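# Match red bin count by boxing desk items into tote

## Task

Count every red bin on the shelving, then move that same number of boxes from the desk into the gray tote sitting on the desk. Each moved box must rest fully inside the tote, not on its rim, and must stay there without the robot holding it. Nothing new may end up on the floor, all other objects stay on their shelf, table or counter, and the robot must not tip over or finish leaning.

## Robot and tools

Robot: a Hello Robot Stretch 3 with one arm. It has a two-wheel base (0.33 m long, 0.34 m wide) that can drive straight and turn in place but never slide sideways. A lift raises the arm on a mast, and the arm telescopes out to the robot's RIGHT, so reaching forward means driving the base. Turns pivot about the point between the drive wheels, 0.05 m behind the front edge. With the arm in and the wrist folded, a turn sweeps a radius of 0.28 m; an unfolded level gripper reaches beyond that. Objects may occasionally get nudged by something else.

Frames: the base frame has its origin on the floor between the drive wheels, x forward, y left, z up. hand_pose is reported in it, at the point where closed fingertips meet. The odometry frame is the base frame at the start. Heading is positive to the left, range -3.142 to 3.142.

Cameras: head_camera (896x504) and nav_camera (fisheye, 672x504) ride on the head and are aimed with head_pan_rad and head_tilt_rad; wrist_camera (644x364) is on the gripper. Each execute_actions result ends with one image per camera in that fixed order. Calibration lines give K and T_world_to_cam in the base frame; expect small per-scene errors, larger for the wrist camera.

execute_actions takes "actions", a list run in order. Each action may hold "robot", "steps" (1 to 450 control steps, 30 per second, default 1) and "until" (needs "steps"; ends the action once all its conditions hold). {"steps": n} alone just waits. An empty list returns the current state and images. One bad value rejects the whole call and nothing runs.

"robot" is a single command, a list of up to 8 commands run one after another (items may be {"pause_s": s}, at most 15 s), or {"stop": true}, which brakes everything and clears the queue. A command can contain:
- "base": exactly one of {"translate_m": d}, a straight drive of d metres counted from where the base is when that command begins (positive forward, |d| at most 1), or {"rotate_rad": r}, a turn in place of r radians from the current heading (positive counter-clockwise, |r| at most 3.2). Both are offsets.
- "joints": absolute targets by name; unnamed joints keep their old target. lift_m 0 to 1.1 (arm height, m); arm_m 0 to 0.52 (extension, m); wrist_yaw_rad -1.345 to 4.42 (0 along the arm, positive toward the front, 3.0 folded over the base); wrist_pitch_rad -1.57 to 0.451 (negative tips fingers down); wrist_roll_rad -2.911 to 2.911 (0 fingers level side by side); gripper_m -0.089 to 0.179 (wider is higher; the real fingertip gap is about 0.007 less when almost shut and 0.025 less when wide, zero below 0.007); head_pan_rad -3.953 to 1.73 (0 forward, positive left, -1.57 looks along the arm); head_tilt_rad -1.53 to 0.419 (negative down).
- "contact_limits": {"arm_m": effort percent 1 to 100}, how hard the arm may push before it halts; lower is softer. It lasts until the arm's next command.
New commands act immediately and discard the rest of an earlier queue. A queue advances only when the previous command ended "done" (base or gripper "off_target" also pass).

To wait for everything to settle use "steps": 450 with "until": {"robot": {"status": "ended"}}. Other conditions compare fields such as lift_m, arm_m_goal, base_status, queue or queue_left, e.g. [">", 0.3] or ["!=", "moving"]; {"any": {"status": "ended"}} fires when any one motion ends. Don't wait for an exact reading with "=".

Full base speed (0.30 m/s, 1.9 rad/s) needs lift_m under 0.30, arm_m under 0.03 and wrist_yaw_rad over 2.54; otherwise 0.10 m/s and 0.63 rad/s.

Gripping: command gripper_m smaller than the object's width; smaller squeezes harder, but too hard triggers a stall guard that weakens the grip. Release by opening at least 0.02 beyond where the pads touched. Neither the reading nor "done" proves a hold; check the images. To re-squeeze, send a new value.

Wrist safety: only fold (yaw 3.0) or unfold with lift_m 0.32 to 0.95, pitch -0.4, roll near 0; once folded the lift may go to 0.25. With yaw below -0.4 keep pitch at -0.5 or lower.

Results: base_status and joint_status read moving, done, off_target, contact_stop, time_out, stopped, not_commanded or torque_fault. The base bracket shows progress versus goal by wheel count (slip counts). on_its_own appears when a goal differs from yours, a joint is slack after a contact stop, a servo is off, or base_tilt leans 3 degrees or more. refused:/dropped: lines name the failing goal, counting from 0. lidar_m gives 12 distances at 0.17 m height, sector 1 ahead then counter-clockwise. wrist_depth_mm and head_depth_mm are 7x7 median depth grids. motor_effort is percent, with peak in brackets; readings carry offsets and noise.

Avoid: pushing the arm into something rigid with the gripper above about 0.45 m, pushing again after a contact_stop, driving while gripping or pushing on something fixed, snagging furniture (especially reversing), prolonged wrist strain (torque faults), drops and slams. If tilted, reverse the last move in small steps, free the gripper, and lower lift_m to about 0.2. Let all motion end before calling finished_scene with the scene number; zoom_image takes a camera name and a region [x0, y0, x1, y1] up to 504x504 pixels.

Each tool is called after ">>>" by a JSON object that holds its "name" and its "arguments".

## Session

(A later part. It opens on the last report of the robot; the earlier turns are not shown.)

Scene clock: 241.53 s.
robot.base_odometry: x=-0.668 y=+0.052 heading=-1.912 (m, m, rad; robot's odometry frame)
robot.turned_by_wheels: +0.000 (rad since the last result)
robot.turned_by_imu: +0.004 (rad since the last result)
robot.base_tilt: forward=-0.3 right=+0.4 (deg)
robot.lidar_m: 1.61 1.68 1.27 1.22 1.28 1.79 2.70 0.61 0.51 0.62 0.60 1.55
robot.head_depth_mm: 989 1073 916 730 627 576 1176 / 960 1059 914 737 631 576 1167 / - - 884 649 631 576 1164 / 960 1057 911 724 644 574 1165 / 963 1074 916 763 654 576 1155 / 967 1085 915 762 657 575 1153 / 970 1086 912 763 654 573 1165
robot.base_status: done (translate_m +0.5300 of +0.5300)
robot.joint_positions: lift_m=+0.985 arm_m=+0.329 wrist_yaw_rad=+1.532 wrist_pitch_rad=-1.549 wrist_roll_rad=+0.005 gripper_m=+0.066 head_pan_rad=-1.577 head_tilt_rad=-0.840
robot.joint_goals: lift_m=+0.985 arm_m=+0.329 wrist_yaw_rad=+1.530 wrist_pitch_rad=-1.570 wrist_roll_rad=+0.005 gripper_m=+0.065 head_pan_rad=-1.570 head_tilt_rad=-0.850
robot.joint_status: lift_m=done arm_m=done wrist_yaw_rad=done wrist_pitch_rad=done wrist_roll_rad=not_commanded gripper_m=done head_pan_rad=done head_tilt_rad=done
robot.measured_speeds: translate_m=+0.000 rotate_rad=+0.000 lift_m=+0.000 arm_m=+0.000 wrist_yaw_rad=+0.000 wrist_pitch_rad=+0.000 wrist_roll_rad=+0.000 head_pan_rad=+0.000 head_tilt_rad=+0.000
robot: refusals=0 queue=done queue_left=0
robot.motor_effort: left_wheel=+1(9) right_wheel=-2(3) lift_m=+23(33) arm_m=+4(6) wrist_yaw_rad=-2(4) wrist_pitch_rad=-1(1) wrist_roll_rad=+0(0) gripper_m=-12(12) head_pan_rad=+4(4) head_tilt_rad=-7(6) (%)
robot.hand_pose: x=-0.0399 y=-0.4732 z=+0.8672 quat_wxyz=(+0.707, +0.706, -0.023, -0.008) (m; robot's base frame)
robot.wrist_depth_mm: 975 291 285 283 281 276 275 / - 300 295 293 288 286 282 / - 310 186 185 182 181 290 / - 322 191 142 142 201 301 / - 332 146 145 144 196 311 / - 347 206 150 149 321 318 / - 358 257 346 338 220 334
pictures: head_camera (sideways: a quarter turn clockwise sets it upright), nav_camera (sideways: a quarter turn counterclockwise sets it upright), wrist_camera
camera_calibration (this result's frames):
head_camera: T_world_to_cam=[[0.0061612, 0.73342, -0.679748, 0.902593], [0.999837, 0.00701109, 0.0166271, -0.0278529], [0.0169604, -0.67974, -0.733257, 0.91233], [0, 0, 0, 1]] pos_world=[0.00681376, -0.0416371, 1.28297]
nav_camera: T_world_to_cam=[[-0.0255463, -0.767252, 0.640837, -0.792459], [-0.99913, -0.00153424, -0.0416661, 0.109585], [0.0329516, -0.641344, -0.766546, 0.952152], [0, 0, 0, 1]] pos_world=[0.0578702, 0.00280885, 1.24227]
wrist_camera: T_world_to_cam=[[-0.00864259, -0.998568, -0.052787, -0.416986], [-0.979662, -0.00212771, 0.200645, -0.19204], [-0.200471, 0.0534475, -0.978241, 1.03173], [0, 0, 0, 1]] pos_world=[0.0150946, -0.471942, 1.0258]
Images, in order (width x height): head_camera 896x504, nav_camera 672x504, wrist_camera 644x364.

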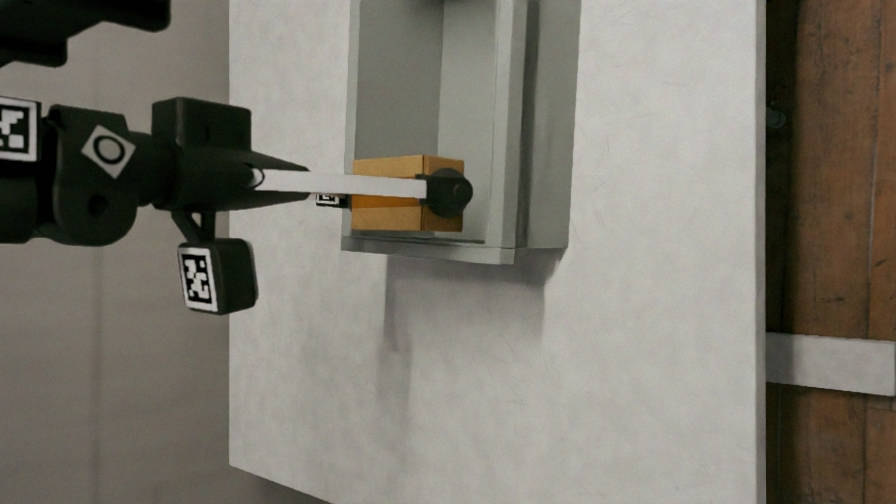

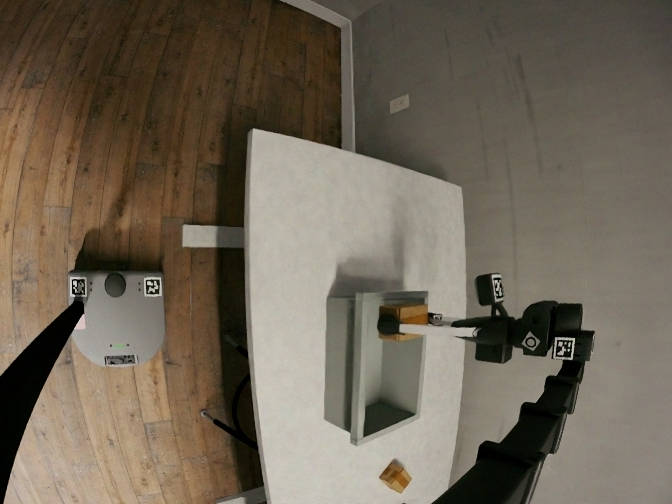

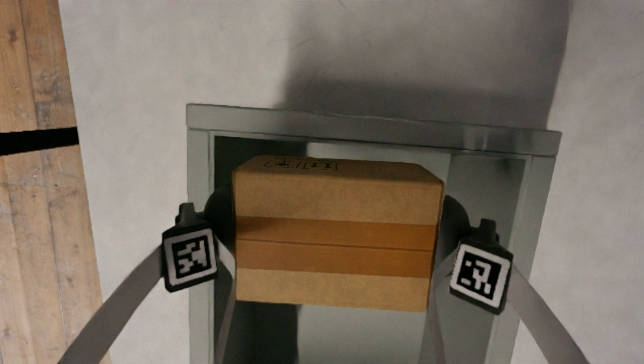

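>>> {"name": "execute_actions", "arguments": {"actions": [{"robot":{"base":{"translate_m":-0.006},"joints":{"arm_m":0.341,"wrist_yaw_rad":1.51}},"steps":100,"until":{"robot":{"status":"ended"}}},{"robot":{"joints":{"lift_m":0.89}},"steps":100,"until":{"robot":{"status":"ended"}}}]}}

Scene clock: 257.20 s.
robot.base_odometry: x=-0.666 y=+0.057 heading=-1.912 (m, m, rad; robot's odometry frame)
robot.turned_by_wheels: +0.000 (rad since the last result)
robot.turned_by_imu: +0.001 (rad since the last result)
robot.base_tilt: forward=-0.3 right=+0.6 (deg)
robot.lidar_m: 1.62 1.68 1.27 1.23 1.28 1.79 2.69 0.61 0.51 0.64 0.60 1.56
robot.head_depth_mm: 961 - - 734 631 577 1168 / 935 1081 915 736 631 575 1171 / 945 - - 702 631 575 1169 / 964 1080 891 713 643 574 1169 / 960 1081 913 761 656 575 1171 / 967 1084 915 763 656 575 1153 / 970 1090 910 763 656 575 1166
robot.base_status: done (translate_m -0.0060 of -0.0060)
robot.joint_positions: lift_m=+0.890 arm_m=+0.341 wrist_yaw_rad=+1.513 wrist_pitch_rad=-1.549 wrist_roll_rad=+0.005 gripper_m=+0.066 head_pan_rad=-1.577 head_tilt_rad=-0.840
robot.joint_goals: lift_m=+0.890 arm_m=+0.341 wrist_yaw_rad=+1.510 wrist_pitch_rad=-1.570 wrist_roll_rad=+0.005 gripper_m=+0.065 head_pan_rad=-1.570 head_tilt_rad=-0.850
robot.joint_status: lift_m=done arm_m=done wrist_yaw_rad=done wrist_pitch_rad=done wrist_roll_rad=not_commanded gripper_m=done head_pan_rad=done head_tilt_rad=done
robot.measured_speeds: translate_m=+0.000 rotate_rad=+0.000 lift_m=+0.000 arm_m=+0.000 wrist_yaw_rad=+0.000 wrist_pitch_rad=+0.000 wrist_roll_rad=+0.000 head_pan_rad=+0.000 head_tilt_rad=+0.000
robot: refusals=0 queue=done queue_left=0
robot.motor_effort: left_wheel=+3(3) right_wheel=-2(7) lift_m=+23(23) arm_m=+4(5) wrist_yaw_rad=-3(4) wrist_pitch_rad=-1(1) wrist_roll_rad=+0(0) gripper_m=-12(13) head_pan_rad=+5(5) head_tilt_rad=-7(7) (%)
robot.hand_pose: x=-0.0398 y=-0.4848 z=+0.7722 quat_wxyz=(+0.707, +0.706, -0.030, -0.015) (m; robot's base frame)
robot.wrist_depth_mm: 202 200 198 195 193 190 188 / 208 206 202 202 199 196 194 / 92 92 90 89 88 88 87 / 104 139 188 141 140 152 101 / 106 133 146 145 144 160 114 / 107 134 200 150 149 149 113 / 108 157 236 236 234 179 107
pictures: head_camera (sideways: a quarter turn clockwise sets it upright), nav_camera (sideways: a quarter turn counterclockwise sets it upright), wrist_camera
camera_calibration (this result's frames):
head_camera: T_world_to_cam=[[0.00616102, 0.733419, -0.679748, 0.902593], [0.999837, 0.00701133, 0.0166271, -0.0278529], [0.0169606, -0.67974, -0.733257, 0.91233], [0, 0, 0, 1]] pos_world=[0.00681377, -0.0416371, 1.28297]
nav_camera: T_world_to_cam=[[-0.0255461, -0.767252, 0.640837, -0.792459], [-0.99913, -0.00153449, -0.0416661, 0.109585], [0.0329518, -0.641344, -0.766546, 0.952152], [0, 0, 0, 1]] pos_world=[0.0578702, 0.00280884, 1.24227]
wrist_camera: T_world_to_cam=[[-0.0282343, -0.998207, -0.052787, -0.434228], [-0.979515, 0.0170951, 0.200646, -0.163666], [-0.199383, 0.0573707, -0.978241, 0.941372], [0, 0, 0, 1]] pos_world=[0.0151208, -0.484658, 0.930805]
Images, in order (width x height): head_camera 896x504, nav_camera 672x504, wrist_camera 644x364.

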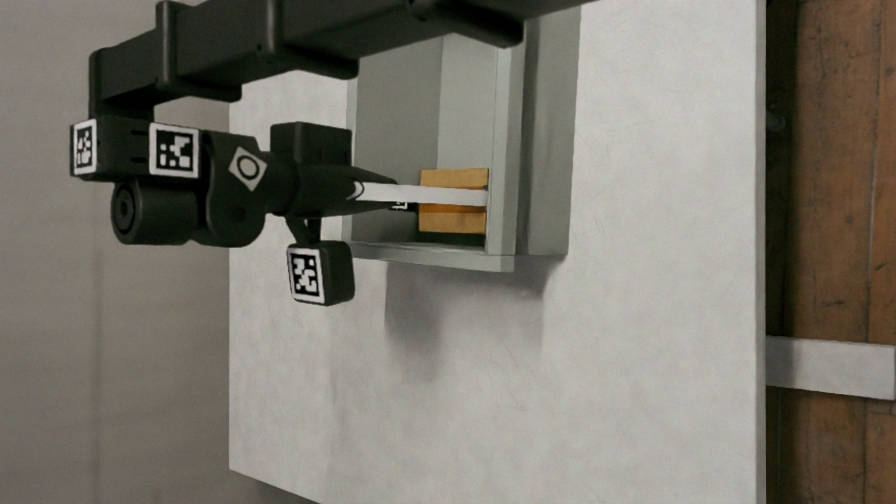

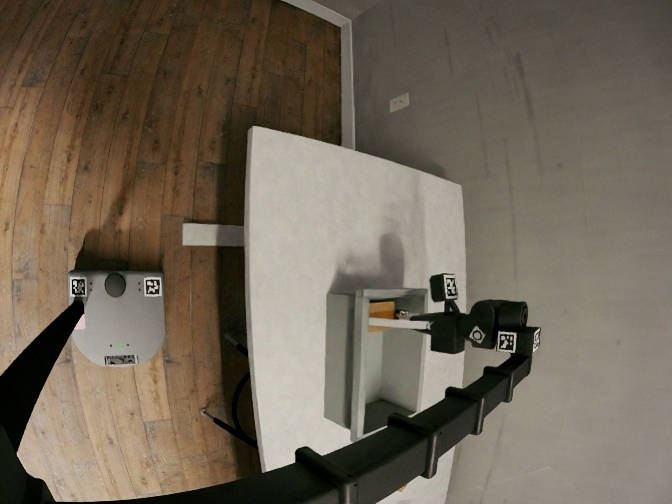

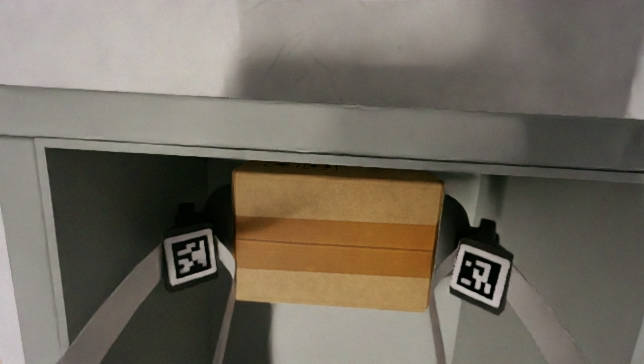

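>>> {"name": "execute_actions", "arguments": {"actions": [{"robot":{"base":{"translate_m":0.007}},"steps":60,"until":{"robot":{"status":"ended"}}},{"robot":{"joints":{"lift_m":0.874}},"steps":60,"until":{"robot":{"status":"ended"}}},{"robot":{"joints":{"gripper_m":0.122}},"steps":60,"until":{"robot":{"status":"ended"}}},{"robot":{"joints":{"lift_m":1.0}},"steps":100,"until":{"robot":{"lift_m":[">",0.975]}}},{"robot":{"base":{"translate_m":-0.523},"joints":{"gripper_m":0.16}},"steps":300,"until":{"robot":{"translate_m":["<",-0.3]}}},{"robot":{"joints":{"lift_m":0.97,"arm_m":0.486,"wrist_yaw_rad":0.63}},"steps":200,"until":{"robot":{"status":"ended"}}}]}}

Scene clock: 277.77 s.
robot.base_odometry: x=-0.493 y=+0.544 heading=-1.912 (m, m, rad; robot's odometry frame)
robot.turned_by_wheels: +0.000 (rad since the last result)
robot.turned_by_imu: +0.001 (rad since the last result)
robot.base_tilt: forward=-0.4 right=+0.5 (deg)
robot.lidar_m: 2.13 2.23 1.28 1.24 1.28 1.79 2.19 1.45 0.78 0.32 0.52 0.89
robot.head_depth_mm: - 1063 915 764 656 575 1170 / 969 1067 913 765 656 585 1171 / - 1061 915 765 655 587 1173 / 943 1062 912 752 656 574 1153 / 953 1061 916 764 656 575 1152 / 957 1060 914 765 655 576 1165 / 958 1055 916 733 655 575 1166
robot.base_status: done (translate_m -0.5230 of -0.5230)
robot.joint_positions: lift_m=+0.970 arm_m=+0.486 wrist_yaw_rad=+0.632 wrist_pitch_rad=-1.549 wrist_roll_rad=+0.005 gripper_m=+0.160 head_pan_rad=-1.577 head_tilt_rad=-0.840
robot.joint_goals: lift_m=+0.970 arm_m=+0.486 wrist_yaw_rad=+0.630 wrist_pitch_rad=-1.570 wrist_roll_rad=+0.005 gripper_m=+0.160 head_pan_rad=-1.570 head_tilt_rad=-0.850
robot.joint_status: lift_m=done arm_m=done wrist_yaw_rad=done wrist_pitch_rad=done wrist_roll_rad=not_commanded gripper_m=done head_pan_rad=done head_tilt_rad=done
robot.measured_speeds: translate_m=+0.000 rotate_rad=+0.000 lift_m=+0.000 arm_m=+0.000 wrist_yaw_rad=+0.000 wrist_pitch_rad=+0.000 wrist_roll_rad=+0.000 head_pan_rad=+0.000 head_tilt_rad=+0.000
robot: refusals=0 queue=done queue_left=0
robot.motor_effort: left_wheel=+3(8) right_wheel=-2(7) lift_m=+22(33) arm_m=+5(5) wrist_yaw_rad=-3(3) wrist_pitch_rad=-1(1) wrist_roll_rad=+0(0) gripper_m=+0(81) head_pan_rad=+5(4) head_tilt_rad=-6(6) (%)
robot.hand_pose: x=-0.0325 y=-0.6158 z=+0.8522 quat_wxyz=(+0.633, +0.626, -0.328, -0.315) (m; robot's base frame)
robot.wrist_depth_mm: 278 276 273 271 265 264 261 / 287 285 281 278 276 272 268 / 296 294 291 283 281 281 278 / 309 305 299 247 289 290 287 / 320 - 312 305 303 300 292 / 332 328 324 320 315 312 254 / 343 341 337 331 326 321 264
pictures: head_camera (sideways: a quarter turn clockwise sets it upright), nav_camera (sideways: a quarter turn counterclockwise sets it upright), wrist_camera
camera_calibration (this result's frames):
head_camera: T_world_to_cam=[[0.00616089, 0.733427, -0.67974, 0.902582], [0.999837, 0.00701138, 0.0166273, -0.0278531], [0.0169608, -0.679732, -0.733265, 0.91234], [0, 0, 0, 1]] pos_world=[0.00681378, -0.0416369, 1.28297]
nav_camera: T_world_to_cam=[[-0.0255459, -0.767259, 0.640828, -0.792448], [-0.99913, -0.00153424, -0.0416662, 0.109585], [0.032952, -0.641335, -0.766553, 0.952161], [0, 0, 0, 1]] pos_world=[0.0578702, 0.00280955, 1.24227]
wrist_camera: T_world_to_cam=[[-0.787766, -0.613708, -0.0527937, -0.348498], [-0.610381, 0.766216, 0.200867, 0.302823], [-0.0828225, 0.190461, -0.978195, 1.11435], [0, 0, 0, 1]] pos_world=[0.002596, -0.658144, 1.01083]
Images, in order (width x height): head_camera 896x504, nav_camera 672x504, wrist_camera 644x364.

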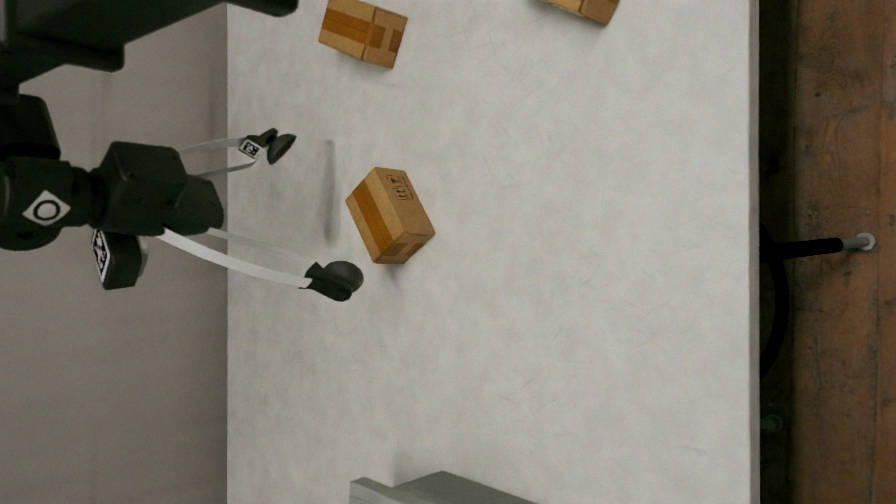

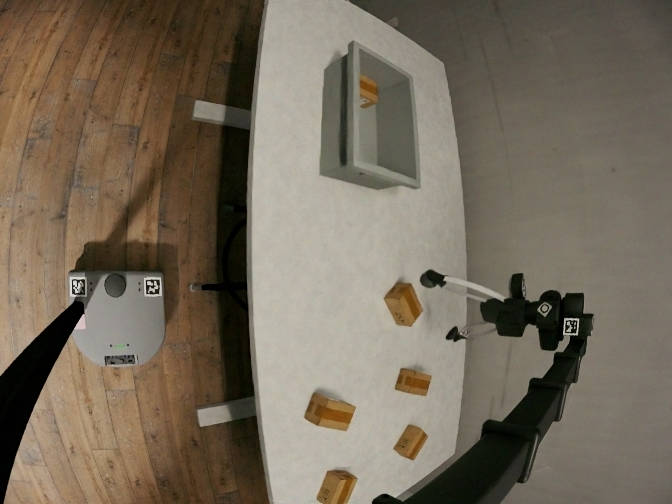

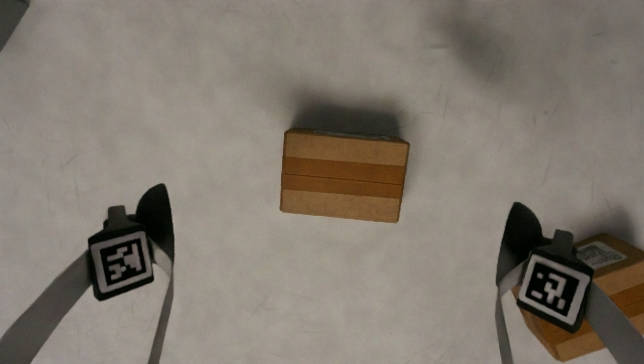

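>>> {"name": "execute_actions", "arguments": {"actions": [{"robot":{"base":{"translate_m":0.004},"joints":{"arm_m":0.491,"lift_m":0.868,"wrist_yaw_rad":0.595}},"steps":200,"until":{"robot":{"status":"ended"}}},{"robot":{"joints":{"gripper_m":0.065}},"steps":60,"until":{"robot":{"status":"ended"}}},{"steps":8},{"robot":{"joints":{"lift_m":1.04}},"steps":100,"until":{"robot":{"lift_m":[">",0.92]}}},{"robot":{"base":{"translate_m":0.453},"joints":{"arm_m":0.337,"wrist_yaw_rad":1.51,"lift_m":1.04}},"steps":300,"until":{"robot":{"translate_m":[">",0.36]}}},{"robot":{"joints":{"lift_m":0.975}},"steps":100,"until":{"robot":{"status":"ended"}}}]}}

Scene clock: 294.73 s.
robot.base_odometry: x=-0.646 y=+0.113 heading=-1.912 (m, m, rad; robot's odometry frame)
robot.turned_by_wheels: +0.000 (rad since the last result)
robot.turned_by_imu: +0.004 (rad since the last result)
robot.base_tilt: forward=-0.3 right=+0.5 (deg)
robot.lidar_m: 1.67 1.74 1.27 1.23 1.28 1.77 2.63 0.56 0.48 1.07 0.62 1.55
robot.head_depth_mm: - 1067 914 703 621 576 1166 / 965 1046 913 730 628 577 1170 / - - 901 591 631 575 1164 / 960 1054 916 692 631 573 1165 / 964 1075 914 671 642 576 1169 / 966 1080 914 764 656 575 1139 / 970 1087 914 761 655 575 1170
robot.base_status: done (translate_m +0.4530 of +0.4530)
robot.joint_positions: lift_m=+0.975 arm_m=+0.337 wrist_yaw_rad=+1.508 wrist_pitch_rad=-1.549 wrist_roll_rad=+0.005 gripper_m=+0.066 head_pan_rad=-1.577 head_tilt_rad=-0.840
robot.joint_goals: lift_m=+0.975 arm_m=+0.337 wrist_yaw_rad=+1.510 wrist_pitch_rad=-1.570 wrist_roll_rad=+0.005 gripper_m=+0.065 head_pan_rad=-1.570 head_tilt_rad=-0.850
robot.joint_status: lift_m=done arm_m=done wrist_yaw_rad=done wrist_pitch_rad=done wrist_roll_rad=not_commanded gripper_m=done head_pan_rad=done head_tilt_rad=done
robot.measured_speeds: translate_m=+0.000 rotate_rad=+0.000 lift_m=+0.000 arm_m=+0.000 wrist_yaw_rad=+0.000 wrist_pitch_rad=+0.000 wrist_roll_rad=+0.000 head_pan_rad=+0.000 head_tilt_rad=+0.000
robot: refusals=0 queue=done queue_left=0
robot.motor_effort: left_wheel=+2(7) right_wheel=-2(5) lift_m=+23(36) arm_m=-5(5) wrist_yaw_rad=+2(2) wrist_pitch_rad=-1(1) wrist_roll_rad=+0(0) gripper_m=-13(88) head_pan_rad=+5(5) head_tilt_rad=-6(6) (%)
robot.hand_pose: x=-0.0400 y=-0.4813 z=+0.8572 quat_wxyz=(+0.707, +0.706, -0.031, -0.017) (m; robot's base frame)
robot.wrist_depth_mm: 287 279 203 195 187 162 264 / - 287 255 232 260 177 273 / - 296 262 239 283 188 283 / - 309 193 141 142 188 291 / - 320 145 144 143 201 301 / - 333 202 150 149 311 312 / - 345 291 328 323 211 322
pictures: head_camera (sideways: a quarter turn clockwise sets it upright), nav_camera (sideways: a quarter turn counterclockwise sets it upright), wrist_camera
camera_calibration (this result's frames):
head_camera: T_world_to_cam=[[0.00614441, 0.733435, -0.679732, 0.902572], [0.999837, 0.00703372, 0.0166274, -0.0278532], [0.0169762, -0.679723, -0.733272, 0.91235], [0, 0, 0, 1]] pos_world=[0.00681472, -0.0416367, 1.28297]
nav_camera: T_world_to_cam=[[-0.0255287, -0.767267, 0.640819, -0.792437], [-0.99913, -0.00155629, -0.0416663, 0.109585], [0.0329665, -0.641326, -0.76656, 0.952171], [0, 0, 0, 1]] pos_world=[0.0578702, 0.00281138, 1.24227]
wrist_camera: T_world_to_cam=[[-0.0333591, -0.998048, -0.0528004, -0.426394], [-0.979323, 0.0220948, 0.201091, -0.178859], [-0.199532, 0.0584168, -0.978148, 1.02473], [0, 0, 0, 1]] pos_world=[0.0150807, -0.481471, 1.01579]
Images, in order (width x height): head_camera 896x504, nav_camera 672x504, wrist_camera 644x364.

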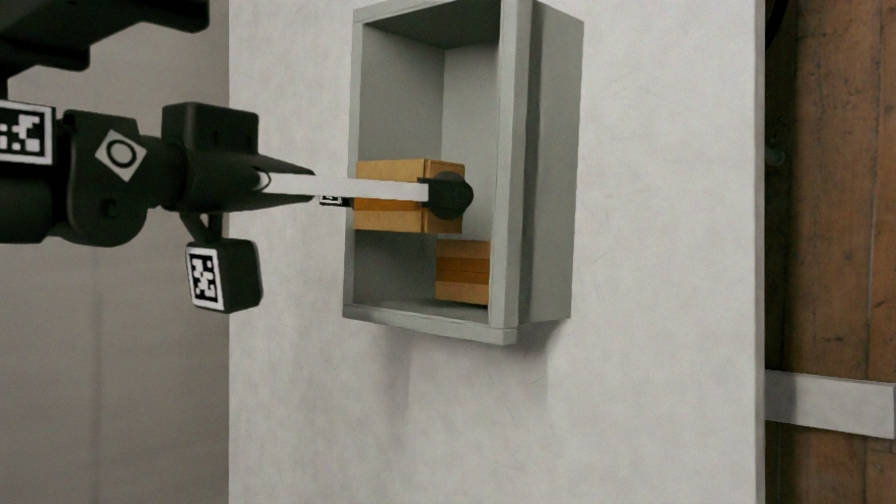

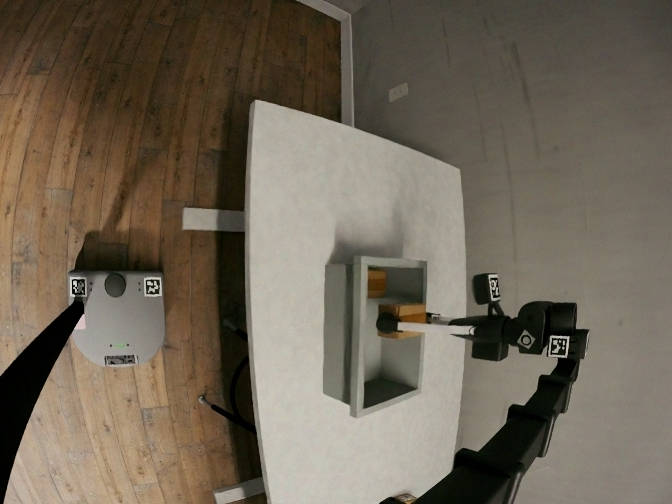

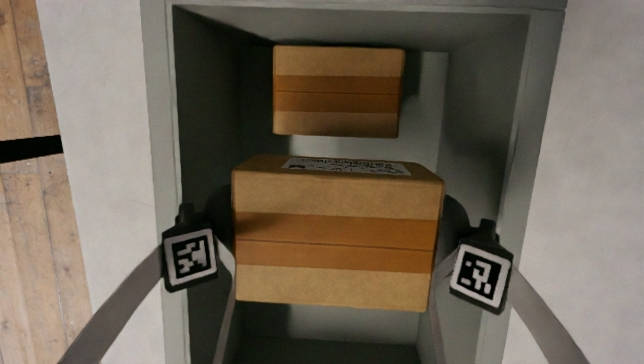

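>>> {"name": "execute_actions", "arguments": {"actions": [{"robot":{"joints":{"lift_m":0.885}},"steps":60,"until":{"robot":{"status":"ended"}}},{"robot":{"base":{"translate_m":0.008}},"steps":60,"until":{"robot":{"status":"ended"}}},{"robot":{"joints":{"lift_m":0.874}},"steps":60,"until":{"robot":{"status":"ended"}}},{"robot":{"joints":{"gripper_m":0.122}},"steps":60,"until":{"robot":{"status":"ended"}}},{"robot":{"joints":{"lift_m":1.0}},"steps":100,"until":{"robot":{"lift_m":[">",0.975]}}},{"robot":{"base":{"translate_m":-0.675},"joints":{"gripper_m":0.16}},"steps":300,"until":{"robot":{"translate_m":["<",-0.3]}}},{"robot":{"joints":{"lift_m":0.97,"arm_m":0.243,"wrist_yaw_rad":1.25}},"steps":200,"until":{"robot":{"status":"ended"}}}]}}

Scene clock: 329.03 s.
robot.base_odometry: x=-0.423 y=+0.742 heading=-1.912 (m, m, rad; robot's odometry frame)
robot.turned_by_wheels: +0.000 (rad since the last result)
robot.turned_by_imu: +0.001 (rad since the last result)
robot.base_tilt: forward=-0.4 right=+0.6 (deg)
robot.lidar_m: 2.34 1.73 1.28 1.24 1.29 1.79 1.97 1.46 0.66 0.61 0.38 0.65
robot.head_depth_mm: - 1063 915 765 645 587 1139 / - 1060 845 768 656 586 1168 / - - - 745 632 585 1169 / 940 1057 846 765 639 584 1165 / 952 1063 888 762 654 586 1171 / 954 1061 911 762 655 586 1148 / 957 1060 911 759 656 586 1144
robot.base_status: done (translate_m -0.6750 of -0.6750)
robot.joint_positions: lift_m=+0.970 arm_m=+0.243 wrist_yaw_rad=+1.252 wrist_pitch_rad=-1.550 wrist_roll_rad=+0.005 gripper_m=+0.160 head_pan_rad=-1.577 head_tilt_rad=-0.840
robot.joint_goals: lift_m=+0.970 arm_m=+0.243 wrist_yaw_rad=+1.250 wrist_pitch_rad=-1.570 wrist_roll_rad=+0.005 gripper_m=+0.160 head_pan_rad=-1.570 head_tilt_rad=-0.850
robot.joint_status: lift_m=done arm_m=done wrist_yaw_rad=done wrist_pitch_rad=done wrist_roll_rad=not_commanded gripper_m=done head_pan_rad=done head_tilt_rad=done
robot.measured_speeds: translate_m=+0.000 rotate_rad=+0.000 lift_m=+0.000 arm_m=+0.000 wrist_yaw_rad=+0.000 wrist_pitch_rad=+0.000 wrist_roll_rad=+0.000 head_pan_rad=+0.000 head_tilt_rad=+0.000
robot: refusals=0 queue=done queue_left=0
robot.motor_effort: left_wheel=+3(8) right_wheel=-2(7) lift_m=+22(34) arm_m=-5(8) wrist_yaw_rad=-3(1) wrist_pitch_rad=-1(1) wrist_roll_rad=+0(0) gripper_m=+0(82) head_pan_rad=+4(5) head_tilt_rad=-6(6) (%)
robot.hand_pose: x=-0.0392 y=-0.3827 z=+0.8522 quat_wxyz=(+0.699, +0.696, -0.121, -0.107) (m; robot's base frame)
robot.wrist_depth_mm: 982 277 273 270 267 263 261 / - 980 282 277 275 273 267 / - - 291 274 284 280 277 / - - 301 247 290 290 288 / - - 312 309 305 298 294 / - - 323 317 316 313 305 / - - - 331 320 322 320
pictures: head_camera (sideways: a quarter turn clockwise sets it upright), nav_camera (sideways: a quarter turn counterclockwise sets it upright), wrist_camera
camera_calibration (this result's frames):
head_camera: T_world_to_cam=[[0.00614415, 0.733435, -0.679732, 0.902571], [0.999837, 0.00703407, 0.0166274, -0.0278533], [0.0169764, -0.679723, -0.733272, 0.91235], [0, 0, 0, 1]] pos_world=[0.00681474, -0.0416367, 1.28297]
nav_camera: T_world_to_cam=[[-0.0255284, -0.767267, 0.640819, -0.792437], [-0.99913, -0.00155664, -0.0416663, 0.109585], [0.0329667, -0.641326, -0.76656, 0.952171], [0, 0, 0, 1]] pos_world=[0.0578702, 0.00281141, 1.24227]
wrist_camera: T_world_to_cam=[[-0.284296, -0.957281, -0.052812, -0.322372], [-0.941939, 0.268624, 0.201475, -0.0838426], [-0.178682, 0.107024, -0.978069, 1.03361], [0, 0, 0, 1]] pos_world=[0.014063, -0.396699, 1.0108]
Images, in order (width x height): head_camera 896x504, nav_camera 672x504, wrist_camera 644x364.

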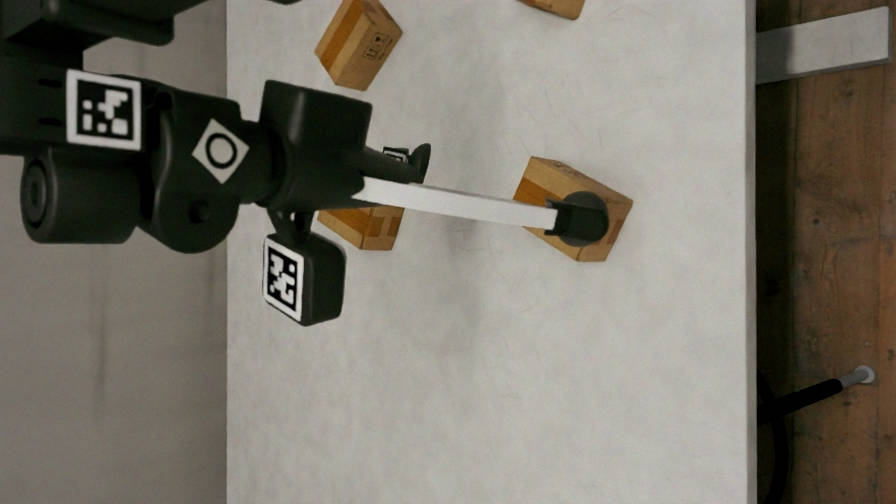

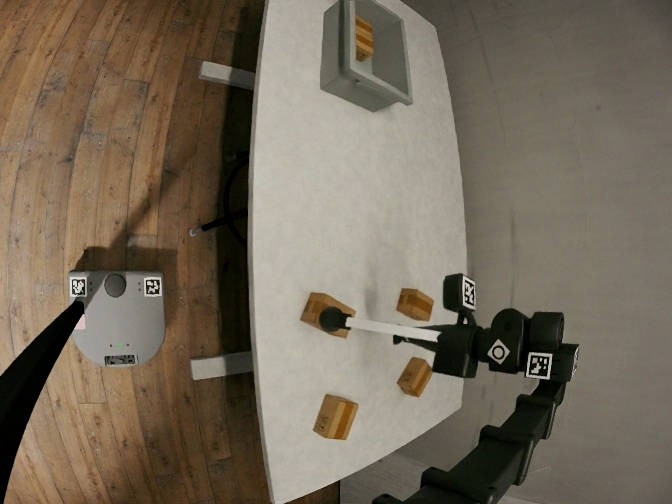

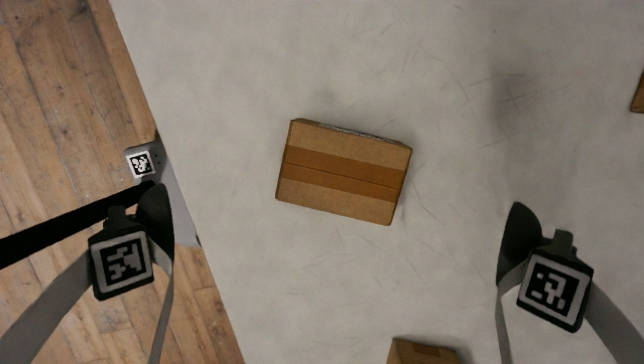

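>>> {"name": "execute_actions", "arguments": {"actions": [{"robot":{"base":{"translate_m":0.010},"joints":{"arm_m":0.250,"lift_m":0.93,"wrist_yaw_rad":1.06}},"steps":200,"until":{"robot":{"wrist_yaw_rad":["<",1.09]}}},{"robot":{"joints":{"lift_m":0.868}},"steps":200,"until":{"robot":{"status":"ended"}}},{"robot":{"joints":{"gripper_m":0.065}},"steps":60,"until":{"robot":{"status":"ended"}}},{"steps":8},{"robot":{"joints":{"lift_m":1.04}},"steps":100,"until":{"robot":{"lift_m":[">",0.92]}}},{"robot":{"base":{"translate_m":0.599},"joints":{"arm_m":0.334,"wrist_yaw_rad":1.51,"lift_m":1.04}},"steps":300,"until":{"robot":{"translate_m":[">",0.51]}}},{"robot":{"joints":{"lift_m":0.975}},"steps":100,"until":{"robot":{"status":"ended"}}}]}}

Scene clock: 349.27 s.
robot.base_odometry: x=-0.627 y=+0.168 heading=-1.912 (m, m, rad; robot's odometry frame)
robot.turned_by_wheels: +0.000 (rad since the last result)
robot.turned_by_imu: +0.005 (rad since the last result)
robot.base_tilt: forward=-0.3 right=+0.6 (deg)
robot.lidar_m: 1.73 1.80 1.27 1.23 1.28 1.77 2.57 0.51 0.46 0.46 0.64 1.54
robot.head_depth_mm: - 1067 916 747 657 577 1153 / 966 1051 915 708 622 575 1167 / - - 901 590 628 574 1171 / 960 1059 916 693 632 575 1170 / 961 1078 918 693 629 573 1169 / 966 1073 911 677 644 574 1168 / 966 1083 913 765 656 576 1154
robot.base_status: done (translate_m +0.5990 of +0.5990)
robot.joint_positions: lift_m=+0.975 arm_m=+0.334 wrist_yaw_rad=+1.507 wrist_pitch_rad=-1.550 wrist_roll_rad=+0.005 gripper_m=+0.066 head_pan_rad=-1.577 head_tilt_rad=-0.840
robot.joint_goals: lift_m=+0.975 arm_m=+0.334 wrist_yaw_rad=+1.510 wrist_pitch_rad=-1.570 wrist_roll_rad=+0.005 gripper_m=+0.065 head_pan_rad=-1.570 head_tilt_rad=-0.850
robot.joint_status: lift_m=done arm_m=done wrist_yaw_rad=done wrist_pitch_rad=done wrist_roll_rad=not_commanded gripper_m=done head_pan_rad=done head_tilt_rad=done
robot.measured_speeds: translate_m=+0.000 rotate_rad=+0.000 lift_m=+0.000 arm_m=+0.000 wrist_yaw_rad=+0.000 wrist_pitch_rad=+0.000 wrist_roll_rad=+0.000 head_pan_rad=+0.000 head_tilt_rad=+0.000
robot: refusals=0 queue=done queue_left=0
robot.motor_effort: left_wheel=+2(8) right_wheel=-2(5) lift_m=+23(35) arm_m=+5(5) wrist_yaw_rad=+3(1) wrist_pitch_rad=+0(0) wrist_roll_rad=+0(0) gripper_m=-12(87) head_pan_rad=+4(4) head_tilt_rad=-7(7) (%)
robot.hand_pose: x=-0.0401 y=-0.4777 z=+0.8572 quat_wxyz=(+0.707, +0.706, -0.031, -0.017) (m; robot's base frame)
robot.wrist_depth_mm: 288 280 248 225 263 182 264 / - 286 253 233 260 179 274 / - 298 259 239 283 178 283 / - 308 191 142 143 188 291 / - 322 146 145 144 203 302 / - 332 201 150 150 311 314 / - 345 235 249 251 213 323
pictures: head_camera (sideways: a quarter turn clockwise sets it upright), nav_camera (sideways: a quarter turn counterclockwise sets it upright), wrist_camera
camera_calibration (this result's frames):
head_camera: T_world_to_cam=[[0.00614391, 0.733438, -0.679728, 0.902567], [0.999837, 0.00703436, 0.0166275, -0.0278533], [0.0169767, -0.67972, -0.733275, 0.912354], [0, 0, 0, 1]] pos_world=[0.00681475, -0.0416366, 1.28297]
nav_camera: T_world_to_cam=[[-0.0255282, -0.76727, 0.640816, -0.792432], [-0.99913, -0.00155681, -0.0416664, 0.109585], [0.032967, -0.641322, -0.766563, 0.952175], [0, 0, 0, 1]] pos_world=[0.0578702, 0.00281169, 1.24227]
wrist_camera: T_world_to_cam=[[-0.0337772, -0.998033, -0.0528131, -0.422759], [-0.979228, 0.0224772, 0.201514, -0.179225], [-0.199931, 0.0585226, -0.978061, 1.02446], [0, 0, 0, 1]] pos_world=[0.0150388, -0.477853, 1.01577]
Images, in order (width x height): head_camera 896x504, nav_camera 672x504, wrist_camera 644x364.

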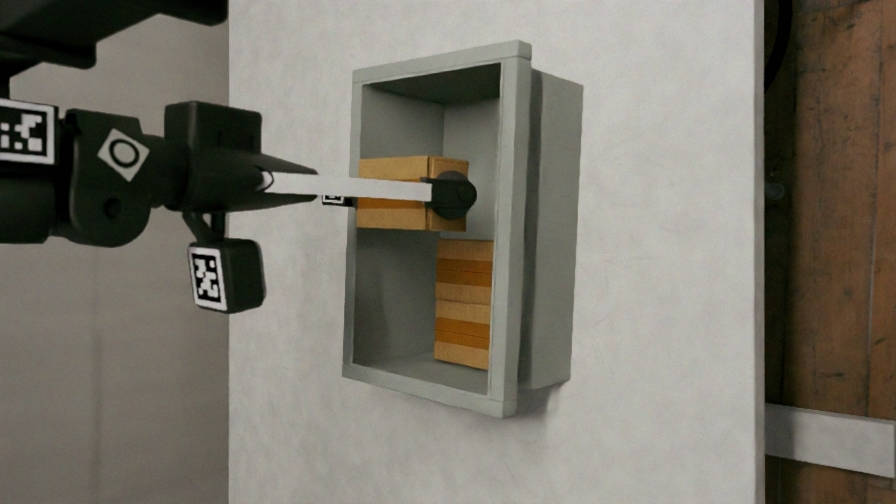

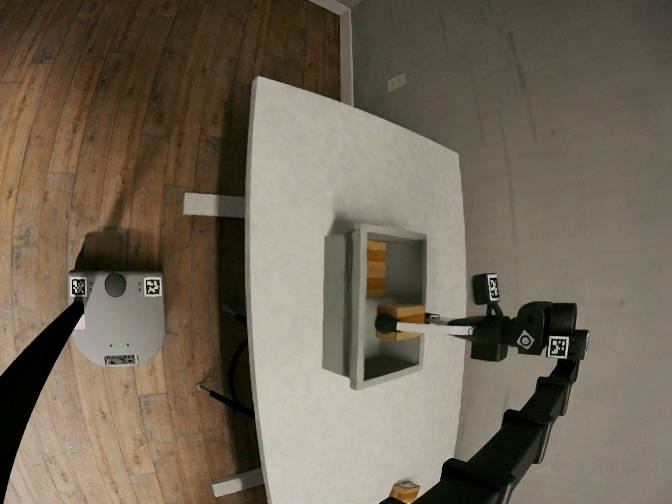

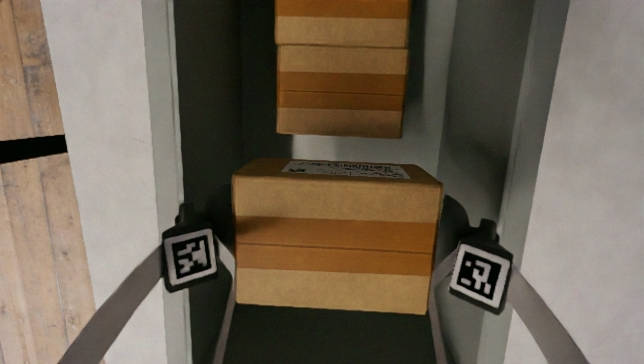

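>>> {"name": "execute_actions", "arguments": {"actions": [{"robot":{"joints":{"lift_m":0.885,"arm_m":0.336}},"steps":60,"until":{"robot":{"status":"ended"}}},{"robot":{"base":{"translate_m":0.010}},"steps":60,"until":{"robot":{"status":"ended"}}},{"robot":{"joints":{"lift_m":0.874}},"steps":60,"until":{"robot":{"status":"ended"}}},{"robot":{"joints":{"gripper_m":0.122}},"steps":60,"until":{"robot":{"status":"ended"}}},{"robot":{"joints":{"lift_m":1.0}},"steps":100,"until":{"robot":{"lift_m":[">",0.975]}}},{"robot":{"base":{"translate_m":-0.608},"joints":{"gripper_m":0.16}},"steps":300,"until":{"robot":{"translate_m":["<",-0.25]}}},{"robot":{"joints":{"lift_m":0.97,"arm_m":0.518,"wrist_yaw_rad":1.165}},"steps":200,"until":{"robot":{"status":"ended"}}}]}}

Scene clock: 372.87 s.
robot.base_odometry: x=-0.426 y=+0.731 heading=-1.912 (m, m, rad; robot's odometry frame)
robot.turned_by_wheels: +0.000 (rad since the last result)
robot.turned_by_imu: +0.002 (rad since the last result)
robot.base_tilt: forward=-0.3 right=+0.6 (deg)
robot.lidar_m: 2.32 1.73 1.28 1.24 1.29 1.78 1.98 1.45 0.67 0.61 0.38 0.65
robot.head_depth_mm: - 1056 836 763 657 587 1152 / 945 1058 914 766 656 585 1171 / - 1064 915 763 655 587 1168 / 943 1061 900 762 656 585 1166 / 953 1062 915 763 656 585 1169 / 954 1066 914 761 654 585 1152 / 956 1061 913 764 655 585 1150
robot.base_status: done (translate_m -0.6080 of -0.6080)
robot.joint_positions: lift_m=+0.970 arm_m=+0.518 wrist_yaw_rad=+1.167 wrist_pitch_rad=-1.551 wrist_roll_rad=+0.005 gripper_m=+0.160 head_pan_rad=-1.577 head_tilt_rad=-0.840
robot.joint_goals: lift_m=+0.970 arm_m=+0.518 wrist_yaw_rad=+1.165 wrist_pitch_rad=-1.570 wrist_roll_rad=+0.005 gripper_m=+0.160 head_pan_rad=-1.570 head_tilt_rad=-0.850
robot.joint_status: lift_m=done arm_m=done wrist_yaw_rad=done wrist_pitch_rad=done wrist_roll_rad=not_commanded gripper_m=done head_pan_rad=done head_tilt_rad=done
robot.measured_speeds: translate_m=+0.000 rotate_rad=+0.000 lift_m=+0.000 arm_m=+0.000 wrist_yaw_rad=+0.000 wrist_pitch_rad=+0.000 wrist_roll_rad=+0.000 head_pan_rad=+0.000 head_tilt_rad=+0.000
robot: refusals=0 queue=done queue_left=0
robot.motor_effort: left_wheel=+3(8) right_wheel=-2(7) lift_m=+22(33) arm_m=+5(5) wrist_yaw_rad=-2(1) wrist_pitch_rad=+0(0) wrist_roll_rad=+0(0) gripper_m=+0(86) head_pan_rad=+4(3) head_tilt_rad=-7(6) (%)
robot.hand_pose: x=-0.0391 y=-0.6553 z=+0.8523 quat_wxyz=(+0.694, +0.691, -0.150, -0.137) (m; robot's base frame)
robot.wrist_depth_mm: 279 274 273 269 267 263 260 / 288 283 282 277 275 270 269 / 297 294 290 285 282 280 277 / 307 304 301 246 245 288 287 / 320 - 311 306 303 298 294 / 332 330 323 320 315 312 305 / 344 340 337 332 320 320 321
pictures: head_camera (sideways: a quarter turn clockwise sets it upright), nav_camera (sideways: a quarter turn counterclockwise sets it upright), wrist_camera
camera_calibration (this result's frames):
head_camera: T_world_to_cam=[[0.0061436, 0.733459, -0.679705, 0.902537], [0.999837, 0.00703443, 0.0166279, -0.0278539], [0.0169772, -0.679697, -0.733297, 0.912381], [0, 0, 0, 1]] pos_world=[0.00681478, -0.041636, 1.28297]
nav_camera: T_world_to_cam=[[-0.0255278, -0.76729, 0.640792, -0.792401], [-0.99913, -0.0015561, -0.0416666, 0.109585], [0.0329675, -0.641298, -0.766583, 0.952201], [0, 0, 0, 1]] pos_world=[0.0578702, 0.00281359, 1.24227]
wrist_camera: T_world_to_cam=[[-0.365435, -0.929335, -0.0528614, -0.568179], [-0.915116, 0.348291, 0.203114, 0.0414053], [-0.17035, 0.122599, -0.977727, 1.07309], [0, 0, 0, 1]] pos_world=[0.0130584, -0.67401, 1.01074]
Images, in order (width x height): head_camera 896x504, nav_camera 672x504, wrist_camera 644x364.

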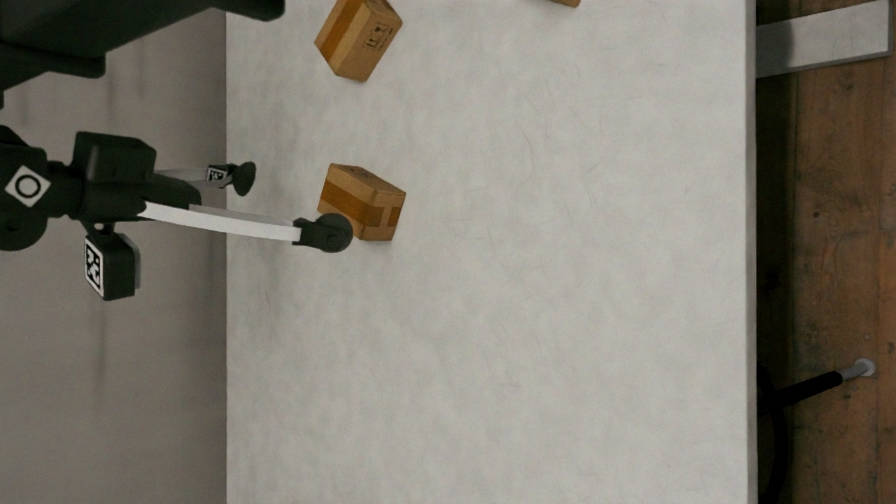

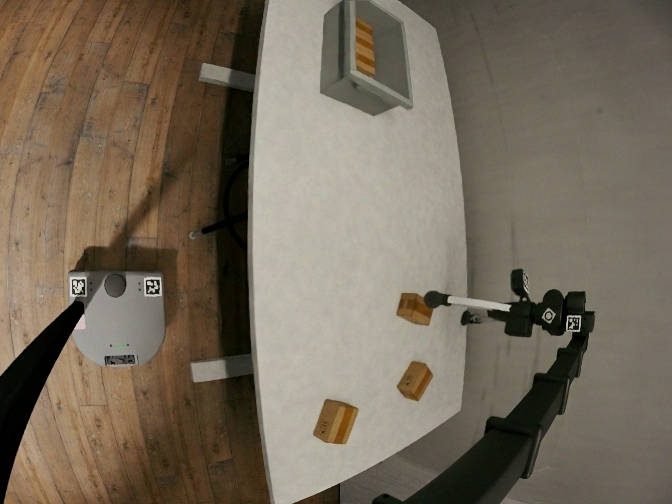

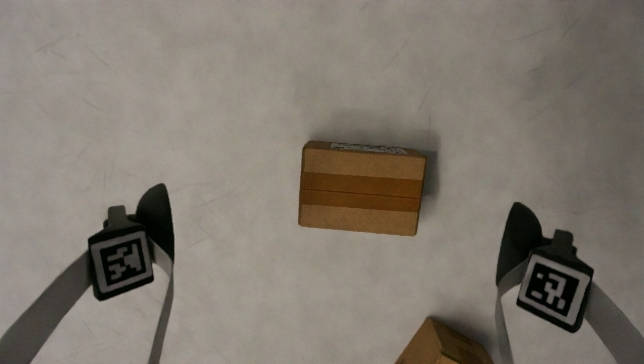

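>>> {"name": "execute_actions", "arguments": {"actions": [{"robot":{"joints":{"arm_m":0.52,"lift_m":0.868,"wrist_yaw_rad":1.135}},"steps":200,"until":{"robot":{"status":"ended"}}},{"robot":{"joints":{"gripper_m":0.065}},"steps":60,"until":{"robot":{"status":"ended"}}},{"steps":8},{"robot":{"joints":{"lift_m":1.04}},"steps":100,"until":{"robot":{"lift_m":[">",0.92]}}},{"robot":{"base":{"translate_m":0.538},"joints":{"arm_m":0.333,"wrist_yaw_rad":1.51,"lift_m":1.04}},"steps":300,"until":{"robot":{"translate_m":[">",0.49]}}},{"robot":{"joints":{"lift_m":0.975}},"steps":100,"until":{"robot":{"status":"ended"}}}]}}

Scene clock: 391.57 s.
robot.base_odometry: x=-0.607 y=+0.224 heading=-1.912 (m, m, rad; robot's odometry frame)
robot.turned_by_wheels: +0.000 (rad since the last result)
robot.turned_by_imu: +0.005 (rad since the last result)
robot.base_tilt: forward=-0.3 right=+0.6 (deg)
robot.lidar_m: 1.79 1.86 1.27 1.23 1.28 1.78 2.52 0.47 0.47 0.45 0.67 1.54
robot.head_depth_mm: - 1065 915 765 657 576 1135 / 972 1048 915 747 654 575 1155 / - - 916 591 623 575 1167 / 958 1049 915 691 628 575 1164 / 961 1078 917 692 631 574 1168 / 967 1081 916 690 629 574 1163 / 968 1062 912 649 643 575 1141
robot.base_status: done (translate_m +0.5380 of +0.5380)
robot.joint_positions: lift_m=+0.975 arm_m=+0.333 wrist_yaw_rad=+1.508 wrist_pitch_rad=-1.551 wrist_roll_rad=+0.005 gripper_m=+0.066 head_pan_rad=-1.577 head_tilt_rad=-0.840
robot.joint_goals: lift_m=+0.975 arm_m=+0.333 wrist_yaw_rad=+1.510 wrist_pitch_rad=-1.570 wrist_roll_rad=+0.005 gripper_m=+0.065 head_pan_rad=-1.570 head_tilt_rad=-0.850
robot.joint_status: lift_m=done arm_m=done wrist_yaw_rad=done wrist_pitch_rad=done wrist_roll_rad=not_commanded gripper_m=done head_pan_rad=done head_tilt_rad=done
robot.measured_speeds: translate_m=+0.000 rotate_rad=+0.000 lift_m=+0.000 arm_m=+0.000 wrist_yaw_rad=+0.000 wrist_pitch_rad=+0.000 wrist_roll_rad=+0.000 head_pan_rad=+0.000 head_tilt_rad=+0.000
robot: refusals=0 queue=done queue_left=0
robot.motor_effort: left_wheel=+3(7) right_wheel=-2(4) lift_m=+23(34) arm_m=-5(4) wrist_yaw_rad=+1(4) wrist_pitch_rad=-1(0) wrist_roll_rad=+0(0) gripper_m=-12(88) head_pan_rad=+3(3) head_tilt_rad=-7(6) (%)
robot.hand_pose: x=-0.0405 y=-0.4773 z=+0.8572 quat_wxyz=(+0.707, +0.706, -0.030, -0.017) (m; robot's base frame)
robot.wrist_depth_mm: 968 279 255 225 261 178 264 / - 288 260 233 255 175 274 / - 296 265 240 280 186 280 / - 307 207 146 163 199 291 / - 321 145 145 144 248 301 / - 333 153 150 149 312 311 / - 348 341 336 331 328 322
pictures: head_camera (sideways: a quarter turn clockwise sets it upright), nav_camera (sideways: a quarter turn counterclockwise sets it upright), wrist_camera
camera_calibration (this result's frames):
head_camera: T_world_to_cam=[[0.00612029, 0.733465, -0.679699, 0.90253], [0.999837, 0.00706612, 0.016628, -0.027854], [0.0169989, -0.67969, -0.733302, 0.912388], [0, 0, 0, 1]] pos_world=[0.00681611, -0.0416358, 1.28297]
nav_camera: T_world_to_cam=[[-0.0255034, -0.767296, 0.640786, -0.792393], [-0.99913, -0.00158756, -0.0416667, 0.109586], [0.032988, -0.641291, -0.766588, 0.952207], [0, 0, 0, 1]] pos_world=[0.0578701, 0.00281572, 1.24227]
wrist_camera: T_world_to_cam=[[-0.0328031, -0.998063, -0.0528612, -0.42233], [-0.978921, 0.0214165, 0.203111, -0.181513], [-0.201585, 0.0584097, -0.977728, 1.02398], [0, 0, 0, 1]] pos_world=[0.014878, -0.477435, 1.01571]
Images, in order (width x height): head_camera 896x504, nav_camera 672x504, wrist_camera 644x364.

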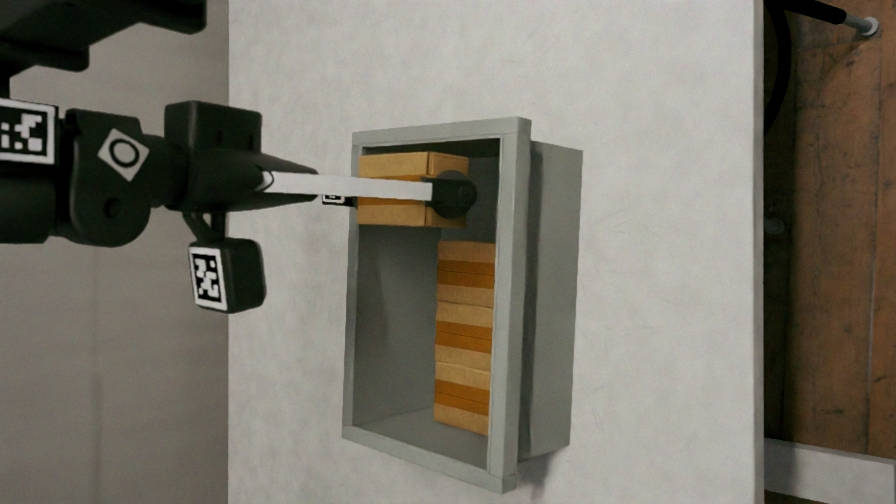

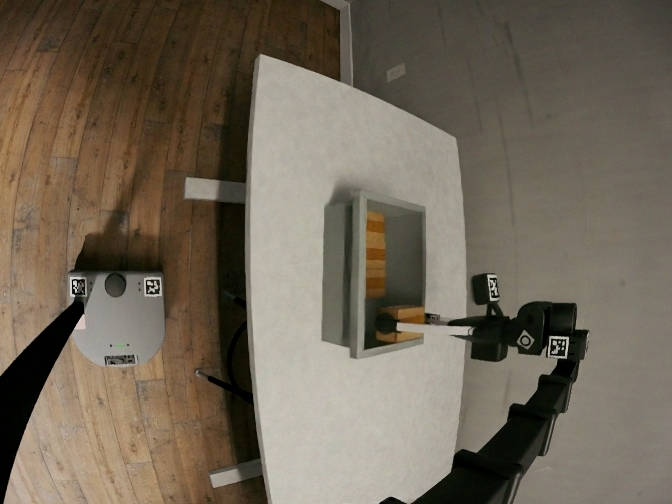

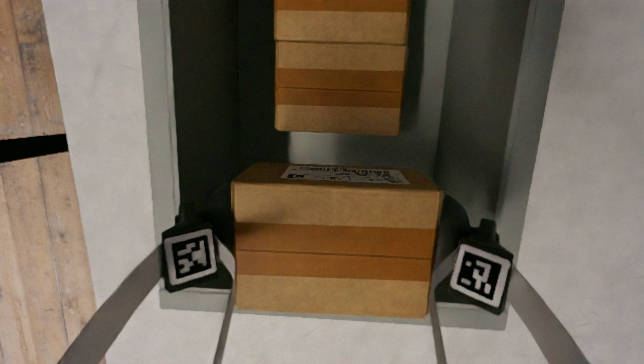

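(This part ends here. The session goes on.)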